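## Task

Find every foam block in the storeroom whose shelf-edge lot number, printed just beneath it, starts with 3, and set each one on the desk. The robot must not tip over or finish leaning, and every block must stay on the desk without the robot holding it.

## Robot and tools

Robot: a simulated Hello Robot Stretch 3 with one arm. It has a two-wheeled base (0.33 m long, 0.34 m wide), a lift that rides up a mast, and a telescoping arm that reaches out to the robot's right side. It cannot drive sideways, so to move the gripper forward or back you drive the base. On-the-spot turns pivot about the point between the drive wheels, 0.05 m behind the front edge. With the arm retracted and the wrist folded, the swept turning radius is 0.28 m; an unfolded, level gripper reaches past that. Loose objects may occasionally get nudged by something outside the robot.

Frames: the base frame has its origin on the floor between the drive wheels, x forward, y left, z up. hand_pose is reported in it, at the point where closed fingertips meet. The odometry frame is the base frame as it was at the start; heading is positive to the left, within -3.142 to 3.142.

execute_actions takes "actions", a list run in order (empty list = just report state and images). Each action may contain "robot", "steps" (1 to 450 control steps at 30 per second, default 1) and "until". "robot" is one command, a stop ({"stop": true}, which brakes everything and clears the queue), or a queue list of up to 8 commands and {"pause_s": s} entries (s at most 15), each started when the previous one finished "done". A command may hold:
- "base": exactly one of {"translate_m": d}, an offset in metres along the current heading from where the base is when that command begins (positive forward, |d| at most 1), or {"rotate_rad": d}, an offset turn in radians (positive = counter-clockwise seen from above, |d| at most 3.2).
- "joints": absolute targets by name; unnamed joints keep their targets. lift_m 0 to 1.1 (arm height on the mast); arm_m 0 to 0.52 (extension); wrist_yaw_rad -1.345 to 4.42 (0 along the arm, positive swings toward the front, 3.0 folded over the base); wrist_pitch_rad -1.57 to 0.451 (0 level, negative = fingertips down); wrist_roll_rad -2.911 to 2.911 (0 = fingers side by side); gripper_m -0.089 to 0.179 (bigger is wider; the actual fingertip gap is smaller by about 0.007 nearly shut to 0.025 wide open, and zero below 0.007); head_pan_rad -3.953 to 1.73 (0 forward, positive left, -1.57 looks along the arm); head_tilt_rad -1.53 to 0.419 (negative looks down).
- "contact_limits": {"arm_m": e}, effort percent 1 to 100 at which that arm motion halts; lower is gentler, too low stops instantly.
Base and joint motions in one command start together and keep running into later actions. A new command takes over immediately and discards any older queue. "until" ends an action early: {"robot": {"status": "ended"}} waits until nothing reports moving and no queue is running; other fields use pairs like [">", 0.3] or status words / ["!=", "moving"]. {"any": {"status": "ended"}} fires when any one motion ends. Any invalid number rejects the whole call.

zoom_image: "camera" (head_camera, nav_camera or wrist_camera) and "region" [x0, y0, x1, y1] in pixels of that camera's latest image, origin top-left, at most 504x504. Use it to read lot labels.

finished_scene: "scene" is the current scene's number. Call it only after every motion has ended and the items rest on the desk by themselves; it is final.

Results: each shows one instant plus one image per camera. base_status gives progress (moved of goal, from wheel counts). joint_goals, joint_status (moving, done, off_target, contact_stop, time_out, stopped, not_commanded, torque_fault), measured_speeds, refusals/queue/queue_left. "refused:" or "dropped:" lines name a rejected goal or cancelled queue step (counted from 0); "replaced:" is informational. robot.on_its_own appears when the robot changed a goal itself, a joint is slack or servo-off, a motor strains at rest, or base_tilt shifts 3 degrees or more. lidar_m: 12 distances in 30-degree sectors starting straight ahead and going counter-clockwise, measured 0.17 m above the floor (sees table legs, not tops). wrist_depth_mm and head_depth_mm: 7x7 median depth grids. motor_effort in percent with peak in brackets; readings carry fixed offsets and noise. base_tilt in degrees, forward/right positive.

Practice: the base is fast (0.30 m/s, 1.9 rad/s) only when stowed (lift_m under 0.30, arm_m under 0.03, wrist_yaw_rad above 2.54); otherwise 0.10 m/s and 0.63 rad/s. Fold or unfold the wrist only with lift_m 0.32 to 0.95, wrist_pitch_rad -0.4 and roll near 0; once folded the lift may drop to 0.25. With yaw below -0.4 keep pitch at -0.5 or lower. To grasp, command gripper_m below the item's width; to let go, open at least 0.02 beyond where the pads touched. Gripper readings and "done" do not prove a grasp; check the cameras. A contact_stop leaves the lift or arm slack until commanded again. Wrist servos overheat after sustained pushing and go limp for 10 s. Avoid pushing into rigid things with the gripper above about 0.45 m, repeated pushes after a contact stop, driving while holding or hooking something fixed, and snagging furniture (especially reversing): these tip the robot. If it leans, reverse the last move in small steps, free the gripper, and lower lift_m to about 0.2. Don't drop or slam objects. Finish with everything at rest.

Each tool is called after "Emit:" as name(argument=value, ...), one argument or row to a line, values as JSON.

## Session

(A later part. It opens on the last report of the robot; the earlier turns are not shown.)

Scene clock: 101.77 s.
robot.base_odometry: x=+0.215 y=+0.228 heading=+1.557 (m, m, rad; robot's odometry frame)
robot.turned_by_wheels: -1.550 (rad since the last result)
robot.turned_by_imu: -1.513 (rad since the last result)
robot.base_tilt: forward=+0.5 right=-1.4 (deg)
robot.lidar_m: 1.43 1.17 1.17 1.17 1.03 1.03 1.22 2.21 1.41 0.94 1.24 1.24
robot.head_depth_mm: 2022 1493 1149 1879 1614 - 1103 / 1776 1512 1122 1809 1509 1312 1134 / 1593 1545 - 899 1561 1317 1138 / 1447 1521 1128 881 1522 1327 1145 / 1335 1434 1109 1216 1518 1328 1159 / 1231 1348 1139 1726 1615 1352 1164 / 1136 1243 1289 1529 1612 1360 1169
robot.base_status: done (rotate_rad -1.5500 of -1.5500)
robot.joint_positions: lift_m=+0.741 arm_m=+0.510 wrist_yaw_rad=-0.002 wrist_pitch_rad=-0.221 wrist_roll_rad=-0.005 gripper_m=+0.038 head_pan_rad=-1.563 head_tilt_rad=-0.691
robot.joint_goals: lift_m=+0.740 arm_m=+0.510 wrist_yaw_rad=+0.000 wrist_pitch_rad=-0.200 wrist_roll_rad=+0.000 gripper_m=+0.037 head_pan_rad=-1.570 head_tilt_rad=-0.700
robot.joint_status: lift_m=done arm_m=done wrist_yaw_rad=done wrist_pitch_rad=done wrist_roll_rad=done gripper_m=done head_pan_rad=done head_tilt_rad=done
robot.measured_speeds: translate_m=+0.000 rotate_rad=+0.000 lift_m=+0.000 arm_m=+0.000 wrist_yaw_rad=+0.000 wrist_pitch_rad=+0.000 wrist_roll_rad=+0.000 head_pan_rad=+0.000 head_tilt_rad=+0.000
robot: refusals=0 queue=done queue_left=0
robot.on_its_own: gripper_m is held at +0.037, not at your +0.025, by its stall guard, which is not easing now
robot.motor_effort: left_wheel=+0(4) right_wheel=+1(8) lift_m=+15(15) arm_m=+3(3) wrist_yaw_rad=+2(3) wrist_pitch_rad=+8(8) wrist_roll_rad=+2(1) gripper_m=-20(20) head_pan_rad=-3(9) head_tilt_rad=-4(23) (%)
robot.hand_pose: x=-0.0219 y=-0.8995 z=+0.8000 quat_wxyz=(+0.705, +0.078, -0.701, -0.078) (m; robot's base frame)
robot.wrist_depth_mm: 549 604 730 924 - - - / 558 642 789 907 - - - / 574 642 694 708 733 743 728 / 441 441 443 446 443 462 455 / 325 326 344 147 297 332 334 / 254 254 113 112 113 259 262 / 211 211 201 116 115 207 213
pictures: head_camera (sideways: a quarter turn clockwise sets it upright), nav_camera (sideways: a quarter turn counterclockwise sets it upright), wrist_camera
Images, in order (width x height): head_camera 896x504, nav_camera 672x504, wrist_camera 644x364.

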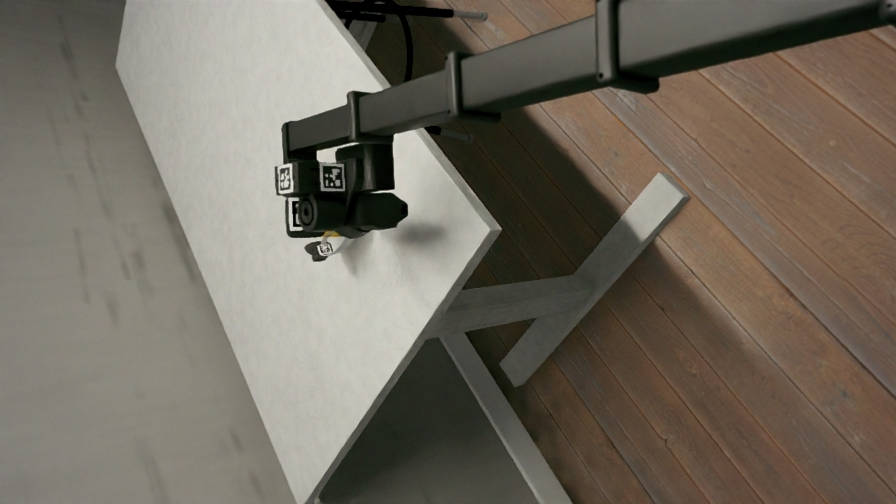

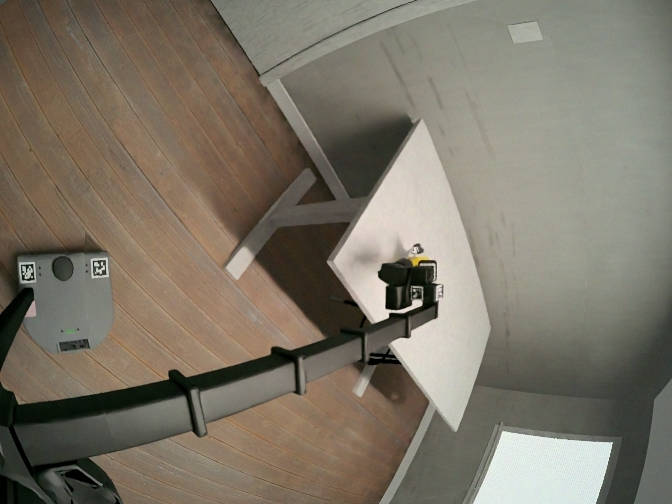

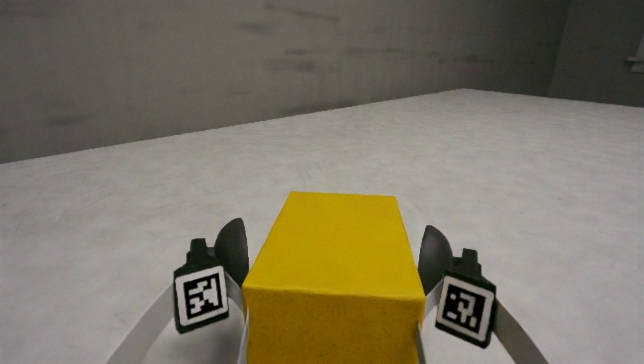

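Emit:
execute_actions(
  actions=[
    {"robot": [{"joints": {"lift_m": 0.689}}, {"joints": {"gripper_m": 0.14}}, {"joints": {"lift_m": 0.715, "arm_m": 0.0}}], "steps": 300, "until": {"robot": {"arm_m": ["<", 0.36]}}},
  ],
)

Emit:
execute_actions(
  actions=[
    {"robot": {"base": {"rotate_rad": -2.685}, "joints": {"gripper_m": 0.03, "head_pan_rad": 0.0, "head_tilt_rad": -0.5}}, "steps": 200, "until": {"robot": {"arm_m": ["<", 0.17]}}},
    {"robot": {"joints": {"wrist_pitch_rad": -0.4, "wrist_yaw_rad": 3.0, "lift_m": 0.36}}, "steps": 300, "until": {"robot": {"wrist_yaw_rad": [">", 2.9]}}},
    {"robot": {"joints": {"lift_m": 0.285}}, "steps": 300, "until": {"robot": {"lift_m": ["<", 0.297], "base_status": ["!=", "moving"]}}},
    {"robot": {"base": {"translate_m": 1.0}}, "steps": 300, "until": {"robot": {"translate_m": [">", 0.7]}}},
    {"robot": {"base": {"translate_m": 1.0}}, "steps": 300, "until": {"robot": {"status": "ended"}}},
  ],
)

Scene clock: 129.53 s.
robot.base_odometry: x=+0.215 y=+0.228 heading=+1.557 (m, m, rad; robot's odometry frame)
robot.turned_by_wheels: +0.000 (rad since the last result)
robot.turned_by_imu: +0.000 (rad since the last result)
robot.base_tilt: forward=+0.6 right=-1.4 (deg)
robot.lidar_m: 1.43 1.17 1.17 1.17 1.03 1.03 1.22 2.20 1.42 0.94 1.24 1.24
robot.head_depth_mm: 1995 1469 1147 1822 1577 - 1108 / 1786 1509 1080 - 1533 1306 1128 / 1606 1547 1094 - 1549 1318 1140 / 1461 1529 1103 894 1535 1321 1155 / 1329 1446 1107 1217 1511 1328 1156 / 1228 1352 1140 1699 1608 1338 1158 / 1136 1246 1295 1542 1614 1362 1172
robot.base_status: done (rotate_rad -1.5500 of -1.5500)
robot.joint_positions: lift_m=+0.714 arm_m=+0.359 wrist_yaw_rad=-0.002 wrist_pitch_rad=-0.220 wrist_roll_rad=-0.005 gripper_m=+0.140 head_pan_rad=-1.563 head_tilt_rad=-0.691
robot.joint_goals: lift_m=+0.715 arm_m=+0.000 wrist_yaw_rad=+0.000 wrist_pitch_rad=-0.200 wrist_roll_rad=+0.000 gripper_m=+0.140 head_pan_rad=-1.570 head_tilt_rad=-0.700
robot.joint_status: lift_m=moving arm_m=moving wrist_yaw_rad=done wrist_pitch_rad=done wrist_roll_rad=done gripper_m=done head_pan_rad=done head_tilt_rad=done
robot.measured_speeds: translate_m=+0.000 rotate_rad=+0.000 lift_m=+0.000 arm_m=-0.140 wrist_yaw_rad=+0.000 wrist_pitch_rad=+0.000 wrist_roll_rad=+0.000 head_pan_rad=+0.000 head_tilt_rad=+0.000
robot: refusals=0 queue=running queue_left=0
robot.motor_effort: left_wheel=+0(0) right_wheel=+0(0) lift_m=+63(65) arm_m=-3(4) wrist_yaw_rad=+2(2) wrist_pitch_rad=+8(8) wrist_roll_rad=+2(2) gripper_m=+0(83) head_pan_rad=-3(3) head_tilt_rad=-3(3) (%)
robot.hand_pose: x=-0.0219 y=-0.7487 z=+0.7734 quat_wxyz=(+0.705, +0.078, -0.701, -0.078) (m; robot's base frame)
robot.wrist_depth_mm: 616 708 832 - - - - / 655 746 873 - - - - / 577 583 598 610 625 622 629 / 374 374 375 268 390 387 386 / 272 291 277 269 281 283 301 / 215 - 217 219 220 - - / 185 172 179 180 182 174 -
pictures: head_camera (sideways: a quarter turn clockwise sets it upright), nav_camera (sideways: a quarter turn counterclockwise sets it upright), wrist_camera
Images, in order (width x height): head_camera 896x504, nav_camera 672x504, wrist_camera 644x364.

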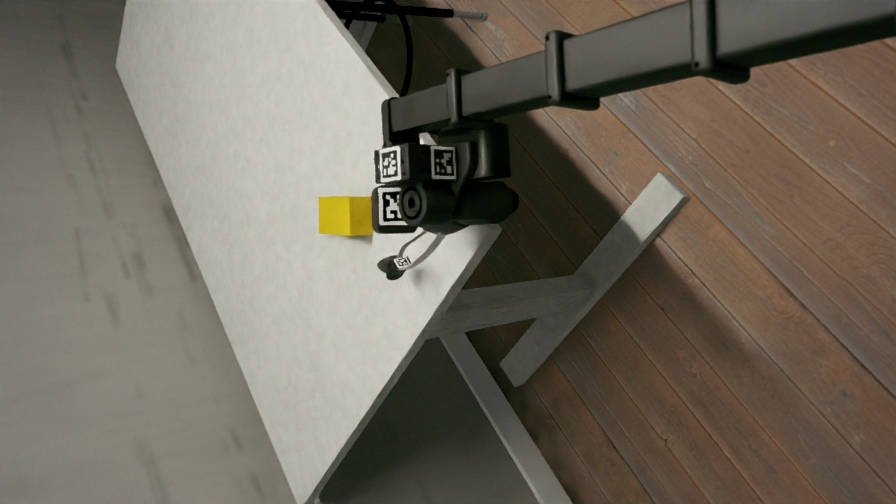

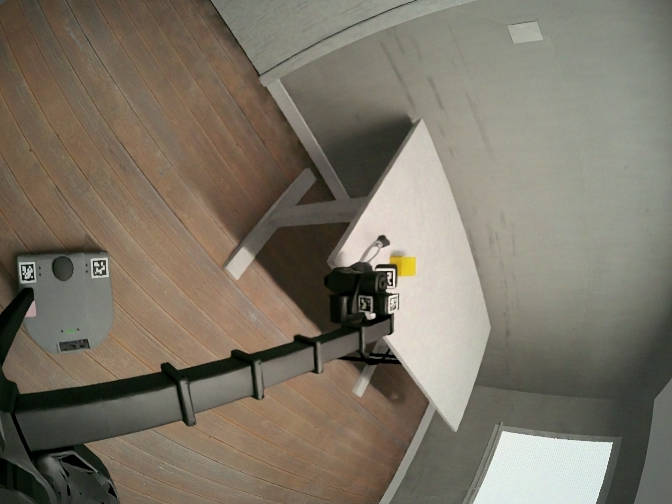

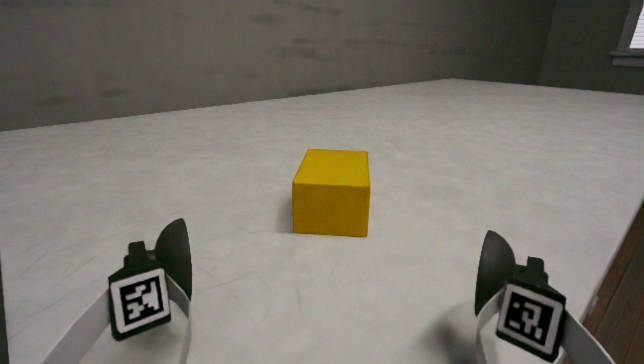

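Scene clock: 142.47 s.
robot.base_odometry: x=+0.944 y=-1.309 heading=-1.128 (m, m, rad; robot's odometry frame)
robot.turned_by_wheels: -2.685 (rad since the last result)
robot.turned_by_imu: -2.610 (rad since the last result)
robot.base_tilt: forward=+0.5 right=-1.5 (deg)
robot.lidar_m: 1.50 1.51 1.74 1.27 1.72 1.64 2.83 1.17 0.67 0.58 0.58 0.68
robot.head_depth_mm: 1396 1549 1737 1982 1809 1454 1216 / 1358 1495 1688 1918 1827 1468 1218 / 1319 1455 1625 1821 1859 1474 1238 / 1285 1418 1570 1767 1870 1487 1238 / 1259 1370 1515 1706 1821 1505 1251 / 1217 1322 1471 1621 1788 1512 1259 / 1188 1304 1432 1567 1734 1525 1268
robot.base_status: done (translate_m +1.0000 of +1.0000)
robot.joint_positions: lift_m=+0.286 arm_m=+0.001 wrist_yaw_rad=+2.998 wrist_pitch_rad=-0.415 wrist_roll_rad=-0.004 gripper_m=+0.030 head_pan_rad=-0.007 head_tilt_rad=-0.506
robot.joint_goals: lift_m=+0.285 arm_m=+0.000 wrist_yaw_rad=+3.000 wrist_pitch_rad=-0.400 wrist_roll_rad=+0.000 gripper_m=+0.030 head_pan_rad=+0.000 head_tilt_rad=-0.500
robot.joint_status: lift_m=done arm_m=done wrist_yaw_rad=done wrist_pitch_rad=done wrist_roll_rad=done gripper_m=done head_pan_rad=done head_tilt_rad=done
robot.measured_speeds: translate_m=+0.000 rotate_rad=+0.000 lift_m=+0.000 arm_m=+0.000 wrist_yaw_rad=+0.000 wrist_pitch_rad=+0.000 wrist_roll_rad=+0.000 head_pan_rad=+0.000 head_tilt_rad=+0.000
robot: refusals=0 queue=done queue_left=0
robot.motor_effort: left_wheel=-1(8) right_wheel=+1(6) lift_m=+14(62) arm_m=-4(5) wrist_yaw_rad=+2(7) wrist_pitch_rad=+6(10) wrist_roll_rad=+1(1) gripper_m=+0(82) head_pan_rad=+2(39) head_tilt_rad=+3(17) (%)
robot.hand_pose: x=+0.0109 y=+0.0762 z=+0.2991 quat_wxyz=(+0.195, +0.699, +0.096, +0.681) (m; robot's base frame)
robot.wrist_depth_mm: - - - - - - - / - - - - - - - / 998 973 994 977 955 997 948 / 753 761 749 774 768 762 773 / 619 609 628 628 640 613 618 / 514 525 - 544 533 505 516 / 463 - - - 434 444 452
pictures: head_camera (sideways: a quarter turn clockwise sets it upright), nav_camera (sideways: a quarter turn counterclockwise sets it upright), wrist_camera
Images, in order (width x height): head_camera 896x504, nav_camera 672x504, wrist_camera 644x364.

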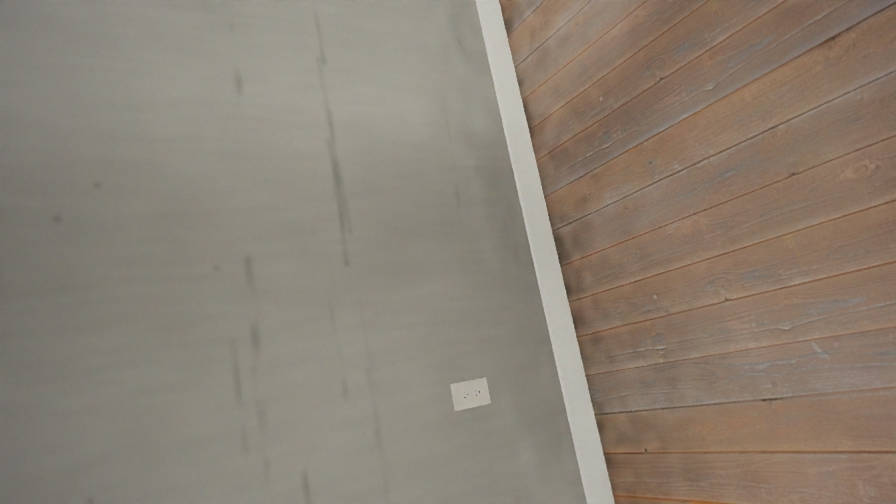

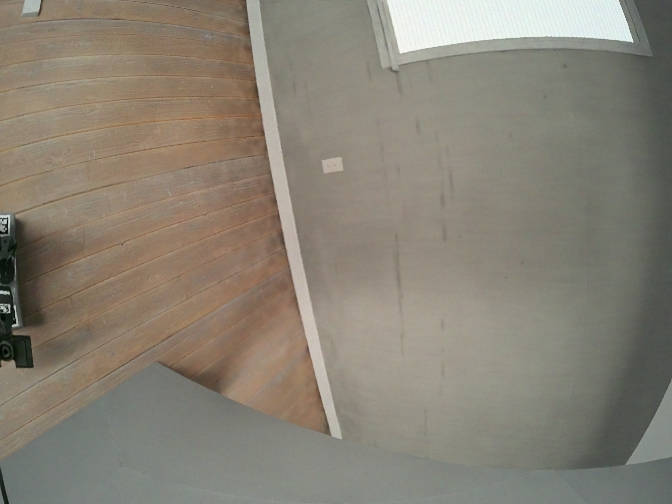

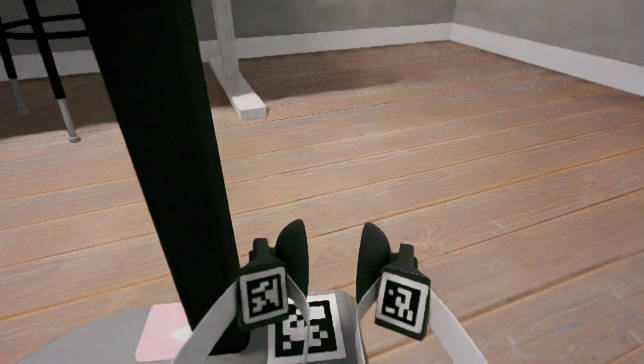

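Emit:
execute_actions(
  actions=[
    {"robot": [{"base": {"translate_m": 0.94}, "joints": {"head_tilt_rad": -0.4}}, {"base": {"rotate_rad": -1.335}}], "steps": 300, "until": {"robot": {"status": "ended"}}},
  ],
)

Scene clock: 157.80 s.
robot.base_odometry: x=+1.347 y=-2.159 heading=-2.463 (m, m, rad; robot's odometry frame)
robot.turned_by_wheels: -1.335 (rad since the last result)
robot.turned_by_imu: -1.289 (rad since the last result)
robot.base_tilt: forward=+0.6 right=-1.6 (deg)
robot.lidar_m: 1.82 0.86 0.62 0.60 0.62 0.85 1.96 1.67 2.47 1.35 0.55 0.60
robot.head_depth_mm: 1527 1642 1793 1969 2026 1580 1292 / 1506 1629 1787 1959 2078 1593 1299 / 1518 1639 1786 1962 2095 1605 1317 / 1510 1620 1774 1953 2099 1632 1321 / 1511 1640 1786 1951 2102 1639 1330 / 1513 1630 1775 1965 2068 1660 1341 / 1514 1618 1698 1650 1609 1510 1327
robot.base_status: done (rotate_rad -1.3349 of -1.3350)
robot.joint_positions: lift_m=+0.286 arm_m=+0.001 wrist_yaw_rad=+2.998 wrist_pitch_rad=-0.415 wrist_roll_rad=-0.004 gripper_m=+0.030 head_pan_rad=-0.007 head_tilt_rad=-0.408
robot.joint_goals: lift_m=+0.285 arm_m=+0.000 wrist_yaw_rad=+3.000 wrist_pitch_rad=-0.400 wrist_roll_rad=+0.000 gripper_m=+0.030 head_pan_rad=+0.000 head_tilt_rad=-0.400
robot.joint_status: lift_m=done arm_m=done wrist_yaw_rad=done wrist_pitch_rad=done wrist_roll_rad=done gripper_m=done head_pan_rad=done head_tilt_rad=done
robot.measured_speeds: translate_m=+0.000 rotate_rad=+0.000 lift_m=+0.000 arm_m=+0.000 wrist_yaw_rad=+0.000 wrist_pitch_rad=+0.000 wrist_roll_rad=+0.000 head_pan_rad=+0.000 head_tilt_rad=+0.000
robot: refusals=0 queue=done queue_left=0
robot.motor_effort: left_wheel=+0(7) right_wheel=+0(5) lift_m=+14(14) arm_m=-4(4) wrist_yaw_rad=+2(2) wrist_pitch_rad=+6(6) wrist_roll_rad=+1(1) gripper_m=+0(0) head_pan_rad=+3(3) head_tilt_rad=+4(13) (%)
robot.hand_pose: x=+0.0109 y=+0.0762 z=+0.2991 quat_wxyz=(+0.195, +0.699, +0.096, +0.681) (m; robot's base frame)
robot.wrist_depth_mm: 553 - 588 592 634 637 644 / 600 - 634 644 664 698 711 / 643 634 688 700 731 744 770 / 685 684 735 736 748 732 769 / 614 622 629 613 636 633 614 / 527 525 - 523 523 519 523 / 455 - - - 439 453 449
pictures: head_camera (sideways: a quarter turn clockwise sets it upright), nav_camera (sideways: a quarter turn counterclockwise sets it upright), wrist_camera
Images, in order (width x height): head_camera 896x504, nav_camera 672x504, wrist_camera 644x364.

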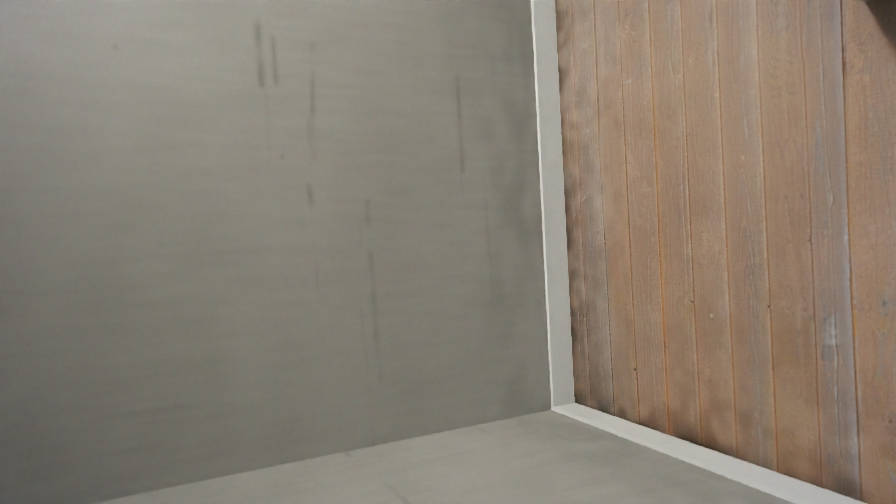

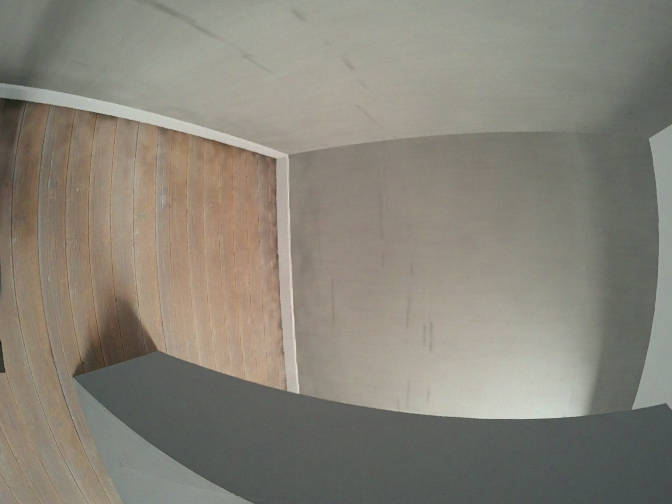

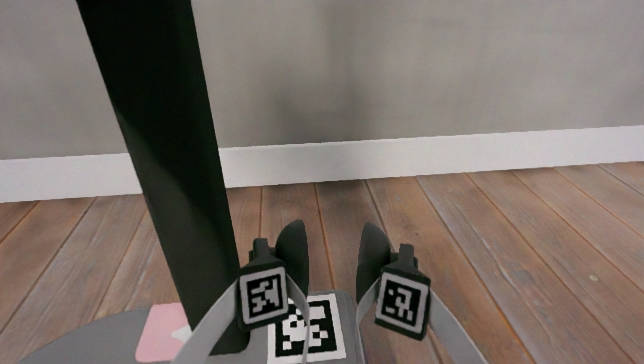

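Emit:
execute_actions(
  actions=[
    {"robot": {"base": {"translate_m": 1.0}, "joints": {"head_pan_rad": -0.55, "head_tilt_rad": -0.4}}, "steps": 300, "until": {"robot": {"translate_m": [">", 0.36]}}},
    {"robot": [{"base": {"translate_m": 1.0}}, {"base": {"rotate_rad": -1.615}}], "steps": 300, "until": {"robot": {"status": "ended"}}},
  ],
)

Scene clock: 171.77 s.
robot.base_odometry: x=+0.281 y=-3.018 heading=+2.205 (m, m, rad; robot's odometry frame)
robot.turned_by_wheels: -1.615 (rad since the last result)
robot.turned_by_imu: -1.558 (rad since the last result)
robot.base_tilt: forward=+0.7 right=-1.6 (deg)
robot.lidar_m: 1.88 0.66 0.48 0.46 0.47 0.62 0.60 0.62 0.83 2.20 0.71 1.42
robot.head_depth_mm: 1050 1154 1051 730 791 879 1002 / 1086 1293 1180 1461 1219 1370 1229 / 1021 1440 1106 1650 1253 1519 1300 / 1222 1371 1394 1581 1737 1566 1327 / 1174 1292 1395 1536 1897 1638 1328 / 1435 2106 2269 2442 2169 1650 1339 / 1867 2064 2976 3116 2191 1664 1345
robot.base_status: done (rotate_rad -1.6149 of -1.6150)
robot.joint_positions: lift_m=+0.286 arm_m=+0.001 wrist_yaw_rad=+2.998 wrist_pitch_rad=-0.415 wrist_roll_rad=-0.004 gripper_m=+0.030 head_pan_rad=-0.543 head_tilt_rad=-0.408
robot.joint_goals: lift_m=+0.285 arm_m=+0.000 wrist_yaw_rad=+3.000 wrist_pitch_rad=-0.400 wrist_roll_rad=+0.000 gripper_m=+0.030 head_pan_rad=-0.550 head_tilt_rad=-0.400
robot.joint_status: lift_m=done arm_m=done wrist_yaw_rad=done wrist_pitch_rad=done wrist_roll_rad=done gripper_m=done head_pan_rad=done head_tilt_rad=done
robot.measured_speeds: translate_m=+0.000 rotate_rad=+0.000 lift_m=+0.000 arm_m=+0.000 wrist_yaw_rad=+0.000 wrist_pitch_rad=+0.000 wrist_roll_rad=+0.000 head_pan_rad=+0.000 head_tilt_rad=+0.000
robot: refusals=0 queue=done queue_left=0
robot.motor_effort: left_wheel=+1(8) right_wheel=+0(8) lift_m=+14(14) arm_m=-4(4) wrist_yaw_rad=+2(2) wrist_pitch_rad=+6(6) wrist_roll_rad=+1(1) gripper_m=+0(0) head_pan_rad=-3(29) head_tilt_rad=+3(5) (%)
robot.hand_pose: x=+0.0109 y=+0.0762 z=+0.2991 quat_wxyz=(+0.195, +0.699, +0.096, +0.681) (m; robot's base frame)
robot.wrist_depth_mm: 419 - 446 463 477 492 518 / 459 - 493 501 515 539 565 / 490 500 530 545 575 599 611 / 536 559 582 590 619 635 670 / 574 569 611 611 642 636 622 / 520 521 - 531 523 510 519 / 462 - - - 441 451 449
pictures: head_camera (sideways: a quarter turn clockwise sets it upright), nav_camera (sideways: a quarter turn counterclockwise sets it upright), wrist_camera
Images, in order (width x height): head_camera 896x504, nav_camera 672x504, wrist_camera 644x364.

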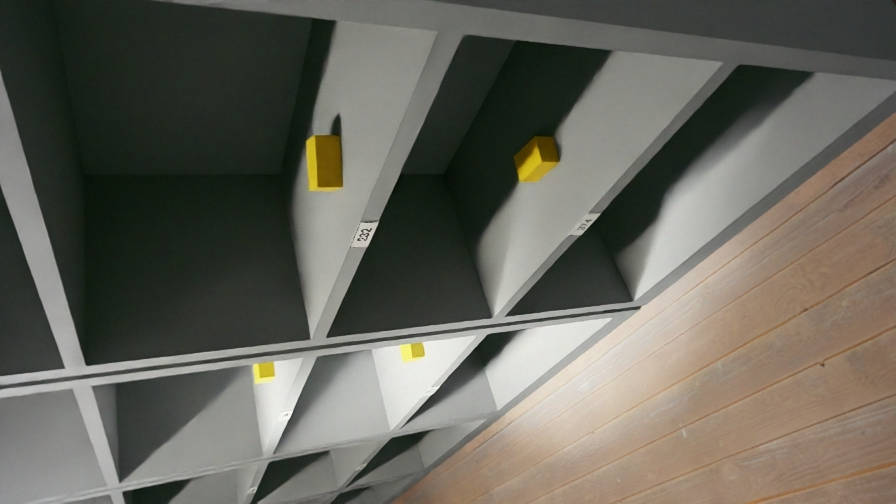

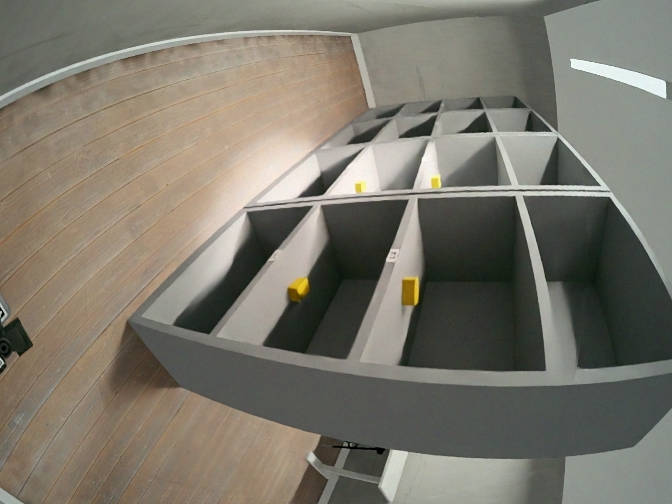

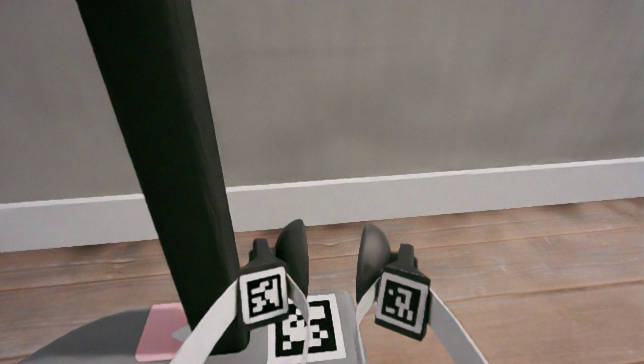

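Emit:
execute_actions(
  actions=[
    {"robot": {"base": {"translate_m": 1.0}, "joints": {"head_pan_rad": -1.2, "head_tilt_rad": -0.55}}, "steps": 300, "until": {"robot": {"translate_m": [">", 0.65]}}},
    {"robot": {"base": {"translate_m": 1.0}}, "steps": 1},
  ],
)

Emit:
execute_actions(
  actions=[
    {"steps": 300, "until": {"robot": {"translate_m": [">", 0.5]}}},
    {"robot": {"base": {"translate_m": 1.0}}, "steps": 300, "until": {"robot": {"translate_m": [">", 0.43]}}},
    {"robot": {"base": {"translate_m": 1.0}}, "steps": 1},
  ],
)

Emit:
execute_actions(
  actions=[
    {"steps": 300, "until": {"robot": {"translate_m": [">", 0.25]}}},
    {"robot": {"base": {"translate_m": 1.0}}, "steps": 300, "until": {"robot": {"translate_m": [">", 0.68]}}},
  ],
)

Emit:
execute_actions(
  actions=[
    {"robot": {"joints": {"head_pan_rad": -0.6, "head_tilt_rad": -0.45}}, "steps": 300, "until": {"robot": {"status": "ended"}}},
  ],
)

Scene clock: 184.53 s.
robot.base_odometry: x=-0.112 y=-2.485 heading=+2.205 (m, m, rad; robot's odometry frame)
robot.turned_by_wheels: +0.000 (rad since the last result)
robot.turned_by_imu: +0.005 (rad since the last result)
robot.base_tilt: forward=+0.6 right=-1.1 (deg)
robot.lidar_m: 1.88 0.67 0.48 0.46 0.48 0.65 1.26 1.30 0.58 0.72 0.93 0.85
robot.head_depth_mm: 788 866 757 608 1027 854 1121 / 817 904 772 1131 1038 885 1129 / 850 933 715 1193 1004 921 1143 / 877 976 753 1228 1055 1258 1173 / 911 1018 811 1279 1066 1307 1207 / 940 1021 830 1132 1075 1280 1233 / 842 878 844 955 1022 1223 1243
robot.base_status: moving (translate_m +0.0098 of +1.0000)
robot.joint_positions: lift_m=+0.286 arm_m=+0.001 wrist_yaw_rad=+2.998 wrist_pitch_rad=-0.415 wrist_roll_rad=-0.004 gripper_m=+0.030 head_pan_rad=-1.193 head_tilt_rad=-0.543
robot.joint_goals: lift_m=+0.285 arm_m=+0.000 wrist_yaw_rad=+3.000 wrist_pitch_rad=-0.400 wrist_roll_rad=+0.000 gripper_m=+0.030 head_pan_rad=-1.200 head_tilt_rad=-0.550
robot.joint_status: lift_m=done arm_m=done wrist_yaw_rad=done wrist_pitch_rad=done wrist_roll_rad=done gripper_m=done head_pan_rad=done head_tilt_rad=done
robot.measured_speeds: translate_m=+0.293 rotate_rad=+0.000 lift_m=+0.000 arm_m=+0.000 wrist_yaw_rad=+0.000 wrist_pitch_rad=+0.000 wrist_roll_rad=+0.000 head_pan_rad=+0.000 head_tilt_rad=+0.000
robot: refusals=0 queue=running queue_left=0
robot.motor_effort: left_wheel=+2(7) right_wheel=+1(7) lift_m=+14(14) arm_m=-4(4) wrist_yaw_rad=+2(2) wrist_pitch_rad=+6(6) wrist_roll_rad=+2(1) gripper_m=+0(0) head_pan_rad=-3(30) head_tilt_rad=-2(14) (%)
robot.hand_pose: x=+0.0109 y=+0.0762 z=+0.2991 quat_wxyz=(+0.195, +0.699, +0.096, +0.681) (m; robot's base frame)
robot.wrist_depth_mm: 429 - 459 477 486 510 514 / 466 - 493 511 526 554 579 / 505 513 530 564 568 596 621 / 545 558 578 605 622 655 681 / 573 603 616 610 640 615 611 / 517 515 - 547 526 518 516 / 458 - - - 434 446 447
pictures: head_camera (sideways: a quarter turn clockwise sets it upright), nav_camera (sideways: a quarter turn counterclockwise sets it upright), wrist_camera
Images, in order (width x height): head_camera 896x504, nav_camera 672x504, wrist_camera 644x364.

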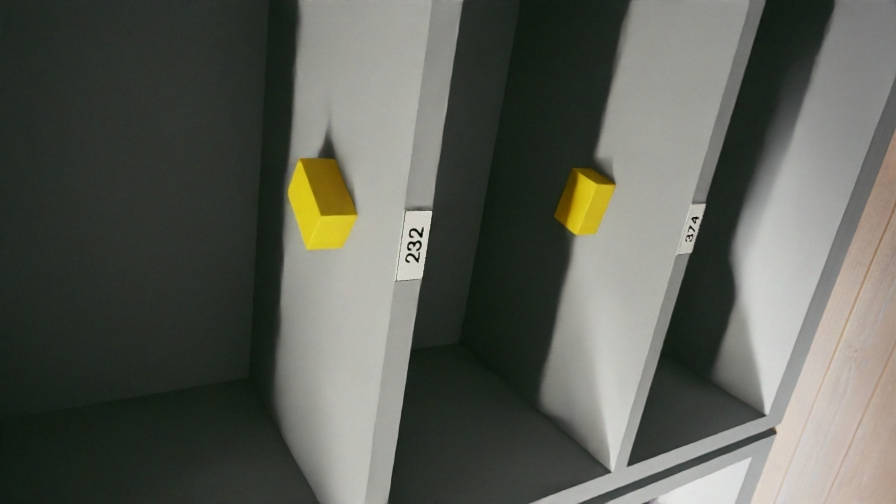

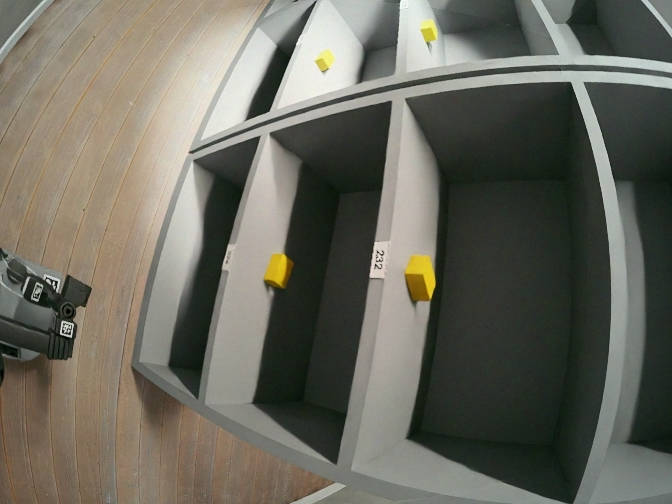

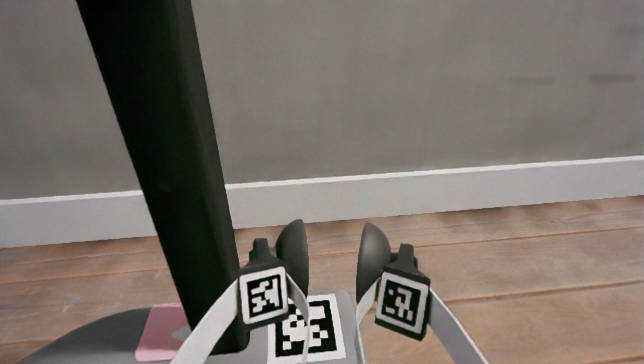

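Scene clock: 187.73 s.
robot.base_odometry: x=-0.668 y=-1.729 heading=+2.205 (m, m, rad; robot's odometry frame)
robot.turned_by_wheels: +0.000 (rad since the last result)
robot.turned_by_imu: +0.006 (rad since the last result)
robot.base_tilt: forward=-0.7 right=-1.5 (deg)
robot.lidar_m: 1.86 0.67 0.49 0.47 0.49 0.66 1.82 1.25 0.57 0.70 0.93 0.85
robot.head_depth_mm: 784 860 761 606 1029 836 1130 / 810 894 767 619 1040 887 1131 / 842 930 711 1176 1044 921 1143 / 875 971 723 1222 1058 1272 1168 / 909 1016 811 1280 1067 1300 1212 / 940 1012 824 1139 1068 1273 1232 / 842 880 842 948 1011 1232 1243
robot.base_status: moving (translate_m +0.0098 of +1.0000)
robot.joint_positions: lift_m=+0.286 arm_m=+0.001 wrist_yaw_rad=+2.998 wrist_pitch_rad=-0.415 wrist_roll_rad=-0.004 gripper_m=+0.030 head_pan_rad=-1.193 head_tilt_rad=-0.543
robot.joint_goals: lift_m=+0.285 arm_m=+0.000 wrist_yaw_rad=+3.000 wrist_pitch_rad=-0.400 wrist_roll_rad=+0.000 gripper_m=+0.030 head_pan_rad=-1.200 head_tilt_rad=-0.550
robot.joint_status: lift_m=done arm_m=done wrist_yaw_rad=done wrist_pitch_rad=done wrist_roll_rad=done gripper_m=done head_pan_rad=done head_tilt_rad=done
robot.measured_speeds: translate_m=+0.293 rotate_rad=+0.000 lift_m=+0.000 arm_m=+0.000 wrist_yaw_rad=+0.000 wrist_pitch_rad=+0.000 wrist_roll_rad=+0.000 head_pan_rad=+0.000 head_tilt_rad=+0.000
robot: refusals=0 queue=running queue_left=0
robot.motor_effort: left_wheel=+1(2) right_wheel=+3(4) lift_m=+14(14) arm_m=-4(3) wrist_yaw_rad=+2(2) wrist_pitch_rad=+6(6) wrist_roll_rad=+1(1) gripper_m=-1(0) head_pan_rad=-3(3) head_tilt_rad=-3(3) (%)
robot.hand_pose: x=+0.0109 y=+0.0762 z=+0.2991 quat_wxyz=(+0.195, +0.699, +0.096, +0.681) (m; robot's base frame)
robot.wrist_depth_mm: 438 - 461 474 494 497 526 / 465 - 498 515 535 551 578 / 509 524 552 555 579 610 625 / 555 577 600 606 620 640 686 / 573 602 612 620 631 618 620 / 522 521 - 536 527 524 516 / 461 - - - 436 437 446
pictures: head_camera (sideways: a quarter turn clockwise sets it upright), nav_camera (sideways: a quarter turn counterclockwise sets it upright), wrist_camera
Images, in order (width x height): head_camera 896x504, nav_camera 672x504, wrist_camera 644x364.

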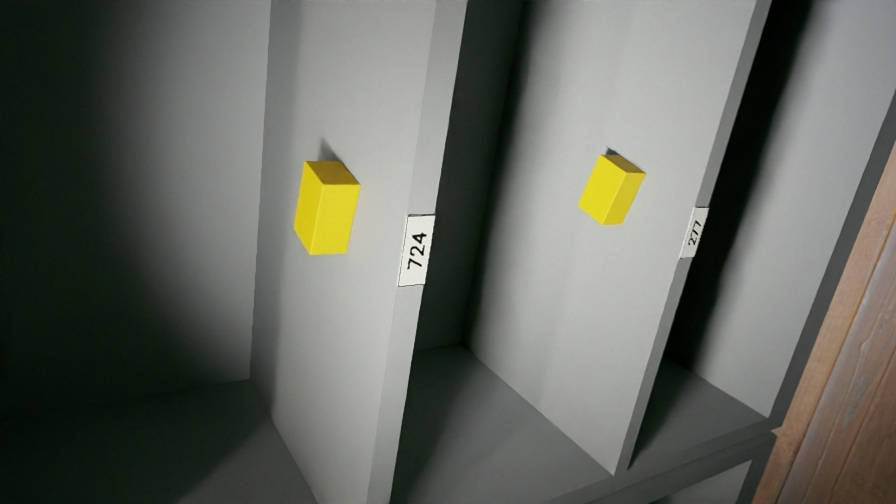

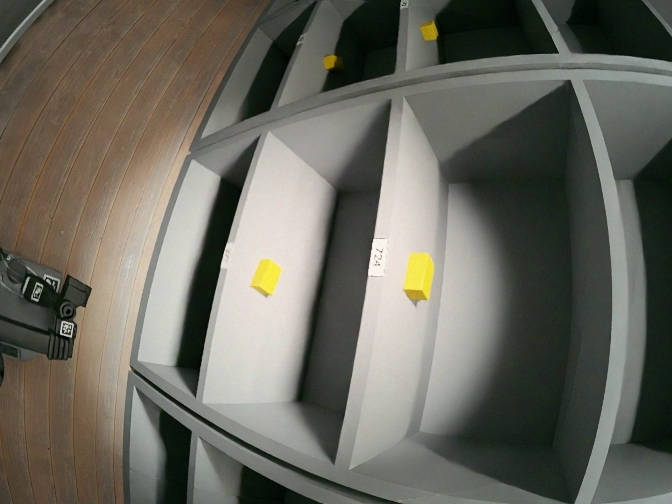

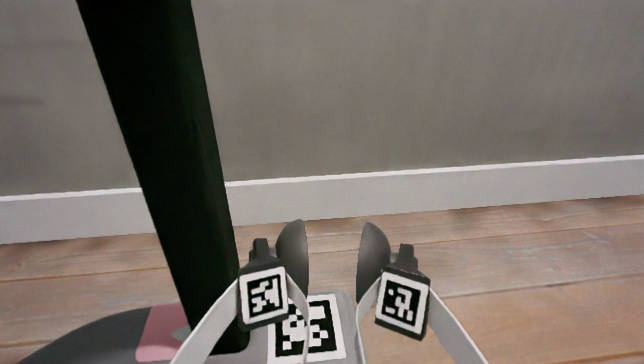

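Scene clock: 190.90 s.
robot.base_odometry: x=-1.218 y=-0.980 heading=+2.205 (m, m, rad; robot's odometry frame)
robot.turned_by_wheels: +0.000 (rad since the last result)
robot.turned_by_imu: +0.006 (rad since the last result)
robot.base_tilt: forward=+1.2 right=-0.7 (deg)
robot.lidar_m: 1.66 0.67 0.49 0.47 0.49 0.67 1.87 1.24 0.57 0.66 0.95 0.86
robot.head_depth_mm: 783 859 758 608 1031 837 1122 / 811 894 770 618 1035 884 1137 / 839 932 718 1184 1019 920 1140 / 876 972 727 1226 1048 1264 1172 / 909 1013 810 1282 1063 1313 1200 / 941 1018 820 1160 1068 1292 1233 / 860 895 838 971 1025 1206 1240
robot.base_status: moving (translate_m +0.6845 of +1.0000)
robot.joint_positions: lift_m=+0.286 arm_m=+0.001 wrist_yaw_rad=+2.998 wrist_pitch_rad=-0.415 wrist_roll_rad=-0.004 gripper_m=+0.030 head_pan_rad=-1.193 head_tilt_rad=-0.543
robot.joint_goals: lift_m=+0.285 arm_m=+0.000 wrist_yaw_rad=+3.000 wrist_pitch_rad=-0.400 wrist_roll_rad=+0.000 gripper_m=+0.030 head_pan_rad=-1.200 head_tilt_rad=-0.550
robot.joint_status: lift_m=done arm_m=done wrist_yaw_rad=done wrist_pitch_rad=done wrist_roll_rad=done gripper_m=done head_pan_rad=done head_tilt_rad=done
robot.measured_speeds: translate_m=+0.293 rotate_rad=+0.000 lift_m=+0.000 arm_m=+0.000 wrist_yaw_rad=+0.000 wrist_pitch_rad=+0.000 wrist_roll_rad=+0.000 head_pan_rad=+0.000 head_tilt_rad=+0.000
robot: refusals=0 queue=running queue_left=0
robot.motor_effort: left_wheel=+1(2) right_wheel=+4(4) lift_m=+14(14) arm_m=-3(3) wrist_yaw_rad=+2(2) wrist_pitch_rad=+6(6) wrist_roll_rad=+2(1) gripper_m=+0(1) head_pan_rad=-3(4) head_tilt_rad=-3(3) (%)
robot.hand_pose: x=+0.0109 y=+0.0762 z=+0.2991 quat_wxyz=(+0.195, +0.699, +0.096, +0.681) (m; robot's base frame)
robot.wrist_depth_mm: 438 - 469 480 494 503 526 / 472 - 496 518 533 550 568 / 507 519 541 561 592 597 621 / 555 565 601 609 638 651 665 / 575 593 628 631 654 600 616 / 519 514 - 537 532 523 512 / 466 - - - 444 447 449
pictures: head_camera (sideways: a quarter turn clockwise sets it upright), nav_camera (sideways: a quarter turn counterclockwise sets it upright), wrist_camera
Images, in order (width x height): head_camera 896x504, nav_camera 672x504, wrist_camera 644x364.

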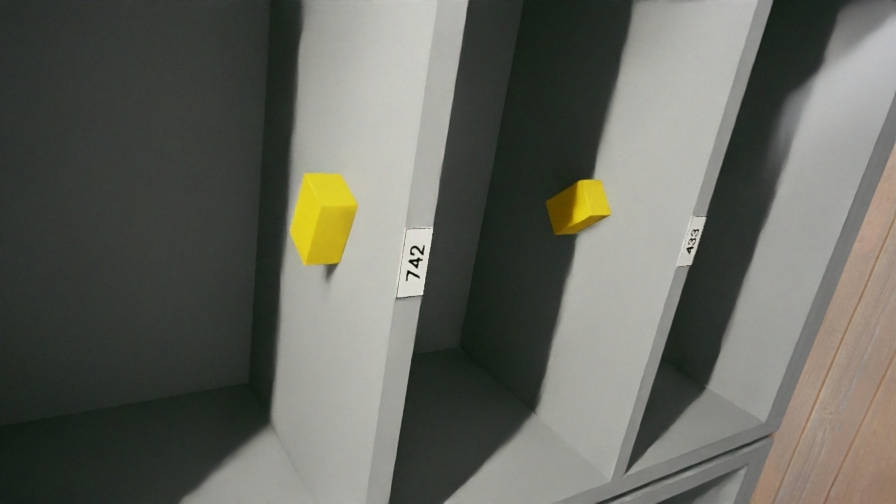

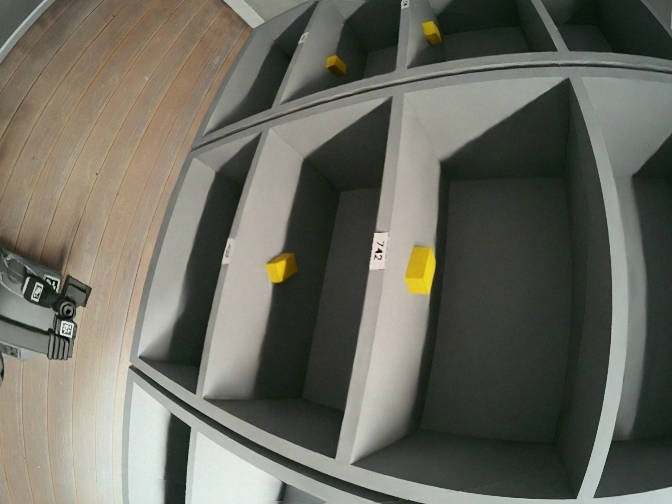

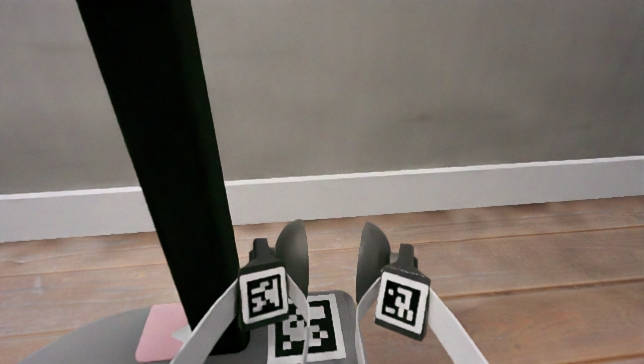

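Scene clock: 193.13 s.
robot.base_odometry: x=-1.405 y=-0.726 heading=+2.205 (m, m, rad; robot's odometry frame)
robot.turned_by_wheels: +0.000 (rad since the last result)
robot.turned_by_imu: +0.002 (rad since the last result)
robot.base_tilt: forward=+0.6 right=-1.3 (deg)
robot.lidar_m: 1.35 0.67 0.49 0.47 0.49 0.67 1.88 0.77 0.73 1.00 0.65 1.40
robot.head_depth_mm: 989 586 633 687 750 840 992 / 1129 1227 989 1411 1140 992 1161 / 1258 1395 1012 1575 1196 1449 1257 / 1296 1408 1242 1601 1681 1503 1282 / 1217 1315 1386 1533 1732 1561 1290 / 1156 1247 1374 1513 1633 1574 1294 / 1126 1197 1296 1399 1519 1582 1306
robot.base_status: done (translate_m +1.0000 of +1.0000)
robot.joint_positions: lift_m=+0.286 arm_m=+0.001 wrist_yaw_rad=+2.998 wrist_pitch_rad=-0.415 wrist_roll_rad=-0.004 gripper_m=+0.030 head_pan_rad=-0.607 head_tilt_rad=-0.457
robot.joint_goals: lift_m=+0.285 arm_m=+0.000 wrist_yaw_rad=+3.000 wrist_pitch_rad=-0.400 wrist_roll_rad=+0.000 gripper_m=+0.030 head_pan_rad=-0.600 head_tilt_rad=-0.450
robot.joint_status: lift_m=done arm_m=done wrist_yaw_rad=done wrist_pitch_rad=done wrist_roll_rad=done gripper_m=done head_pan_rad=done head_tilt_rad=done
robot.measured_speeds: translate_m=+0.000 rotate_rad=+0.000 lift_m=+0.000 arm_m=+0.000 wrist_yaw_rad=+0.000 wrist_pitch_rad=+0.000 wrist_roll_rad=+0.000 head_pan_rad=+0.000 head_tilt_rad=+0.000
robot: refusals=0 queue=done queue_left=0
robot.motor_effort: left_wheel=-1(5) right_wheel=+2(4) lift_m=+14(14) arm_m=-4(4) wrist_yaw_rad=+2(2) wrist_pitch_rad=+6(6) wrist_roll_rad=+1(1) gripper_m=-1(0) head_pan_rad=+3(30) head_tilt_rad=+2(11) (%)
robot.hand_pose: x=+0.0109 y=+0.0762 z=+0.2991 quat_wxyz=(+0.195, +0.699, +0.096, +0.681) (m; robot's base frame)
robot.wrist_depth_mm: 441 - 470 476 489 509 513 / 475 - 512 516 539 551 562 / 522 529 546 565 592 607 630 / 567 563 595 621 630 646 676 / 591 582 613 624 640 617 623 / 509 514 - 534 524 520 519 / 456 - - - 433 452 453
pictures: head_camera (sideways: a quarter turn clockwise sets it upright), nav_camera (sideways: a quarter turn counterclockwise sets it upright), wrist_camera
Images, in order (width x height): head_camera 896x504, nav_camera 672x504, wrist_camera 644x364.

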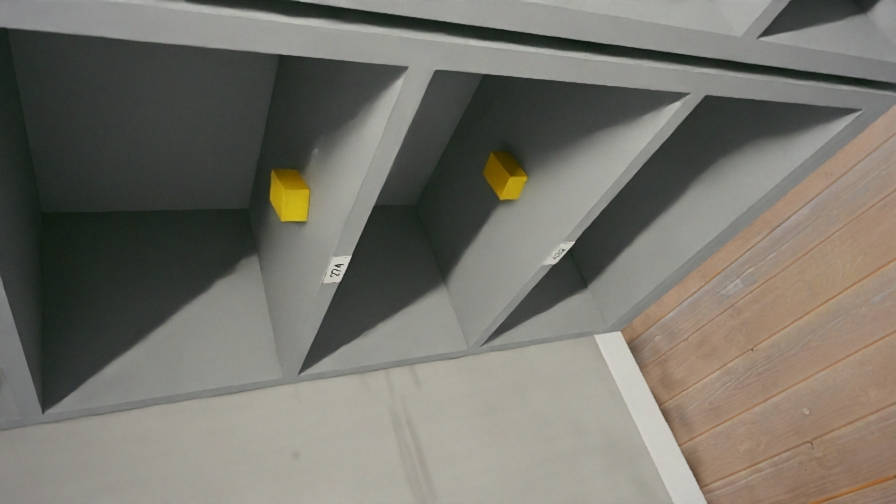

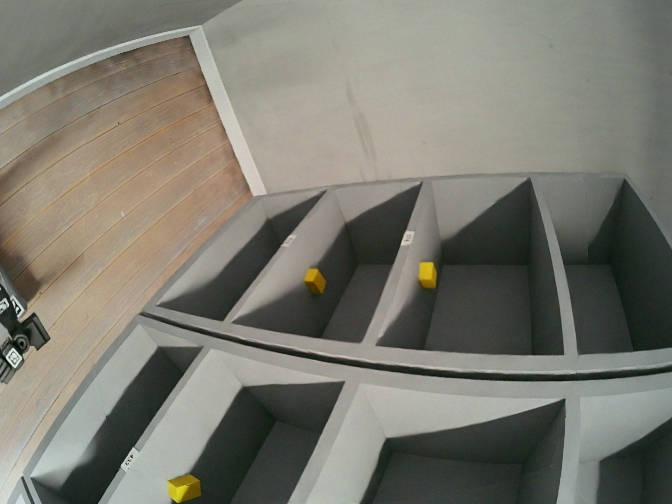

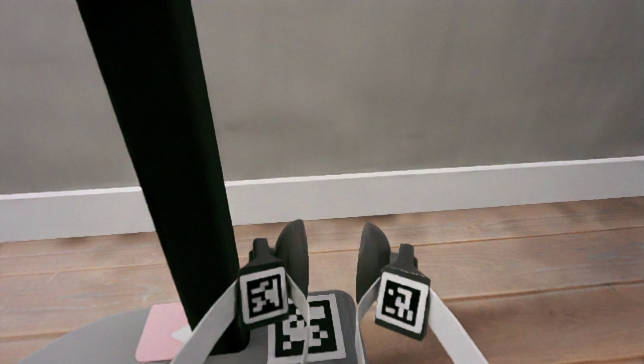

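Emit:
zoom_image(
  camera="head_camera",
  region=[530, 228, 590, 278],
)

Emit:
zoom_image(
  camera="head_camera",
  region=[308, 245, 368, 295],
)

Region (530, 228, 590, 278) of head_camera's 896x504 image, scaled by 8.400, with more detail than that image has.

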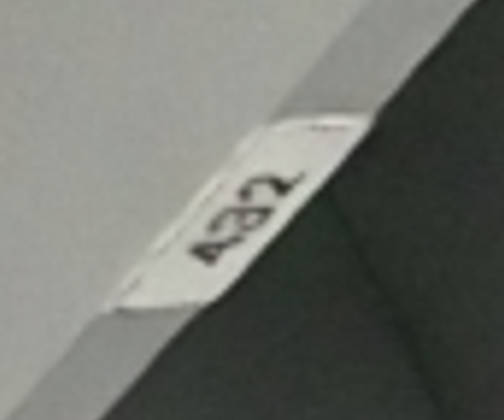

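Region (308, 245, 368, 295) of head_camera's 896x504 image, scaled by 8.400, with more detail than that image has.

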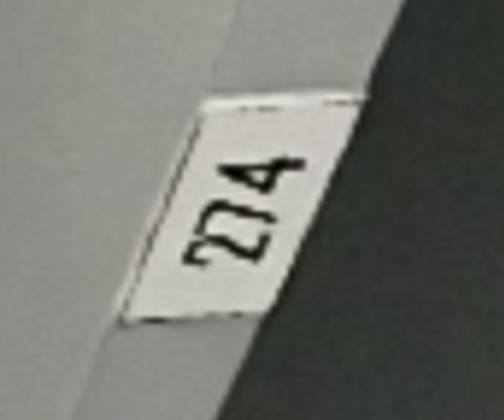

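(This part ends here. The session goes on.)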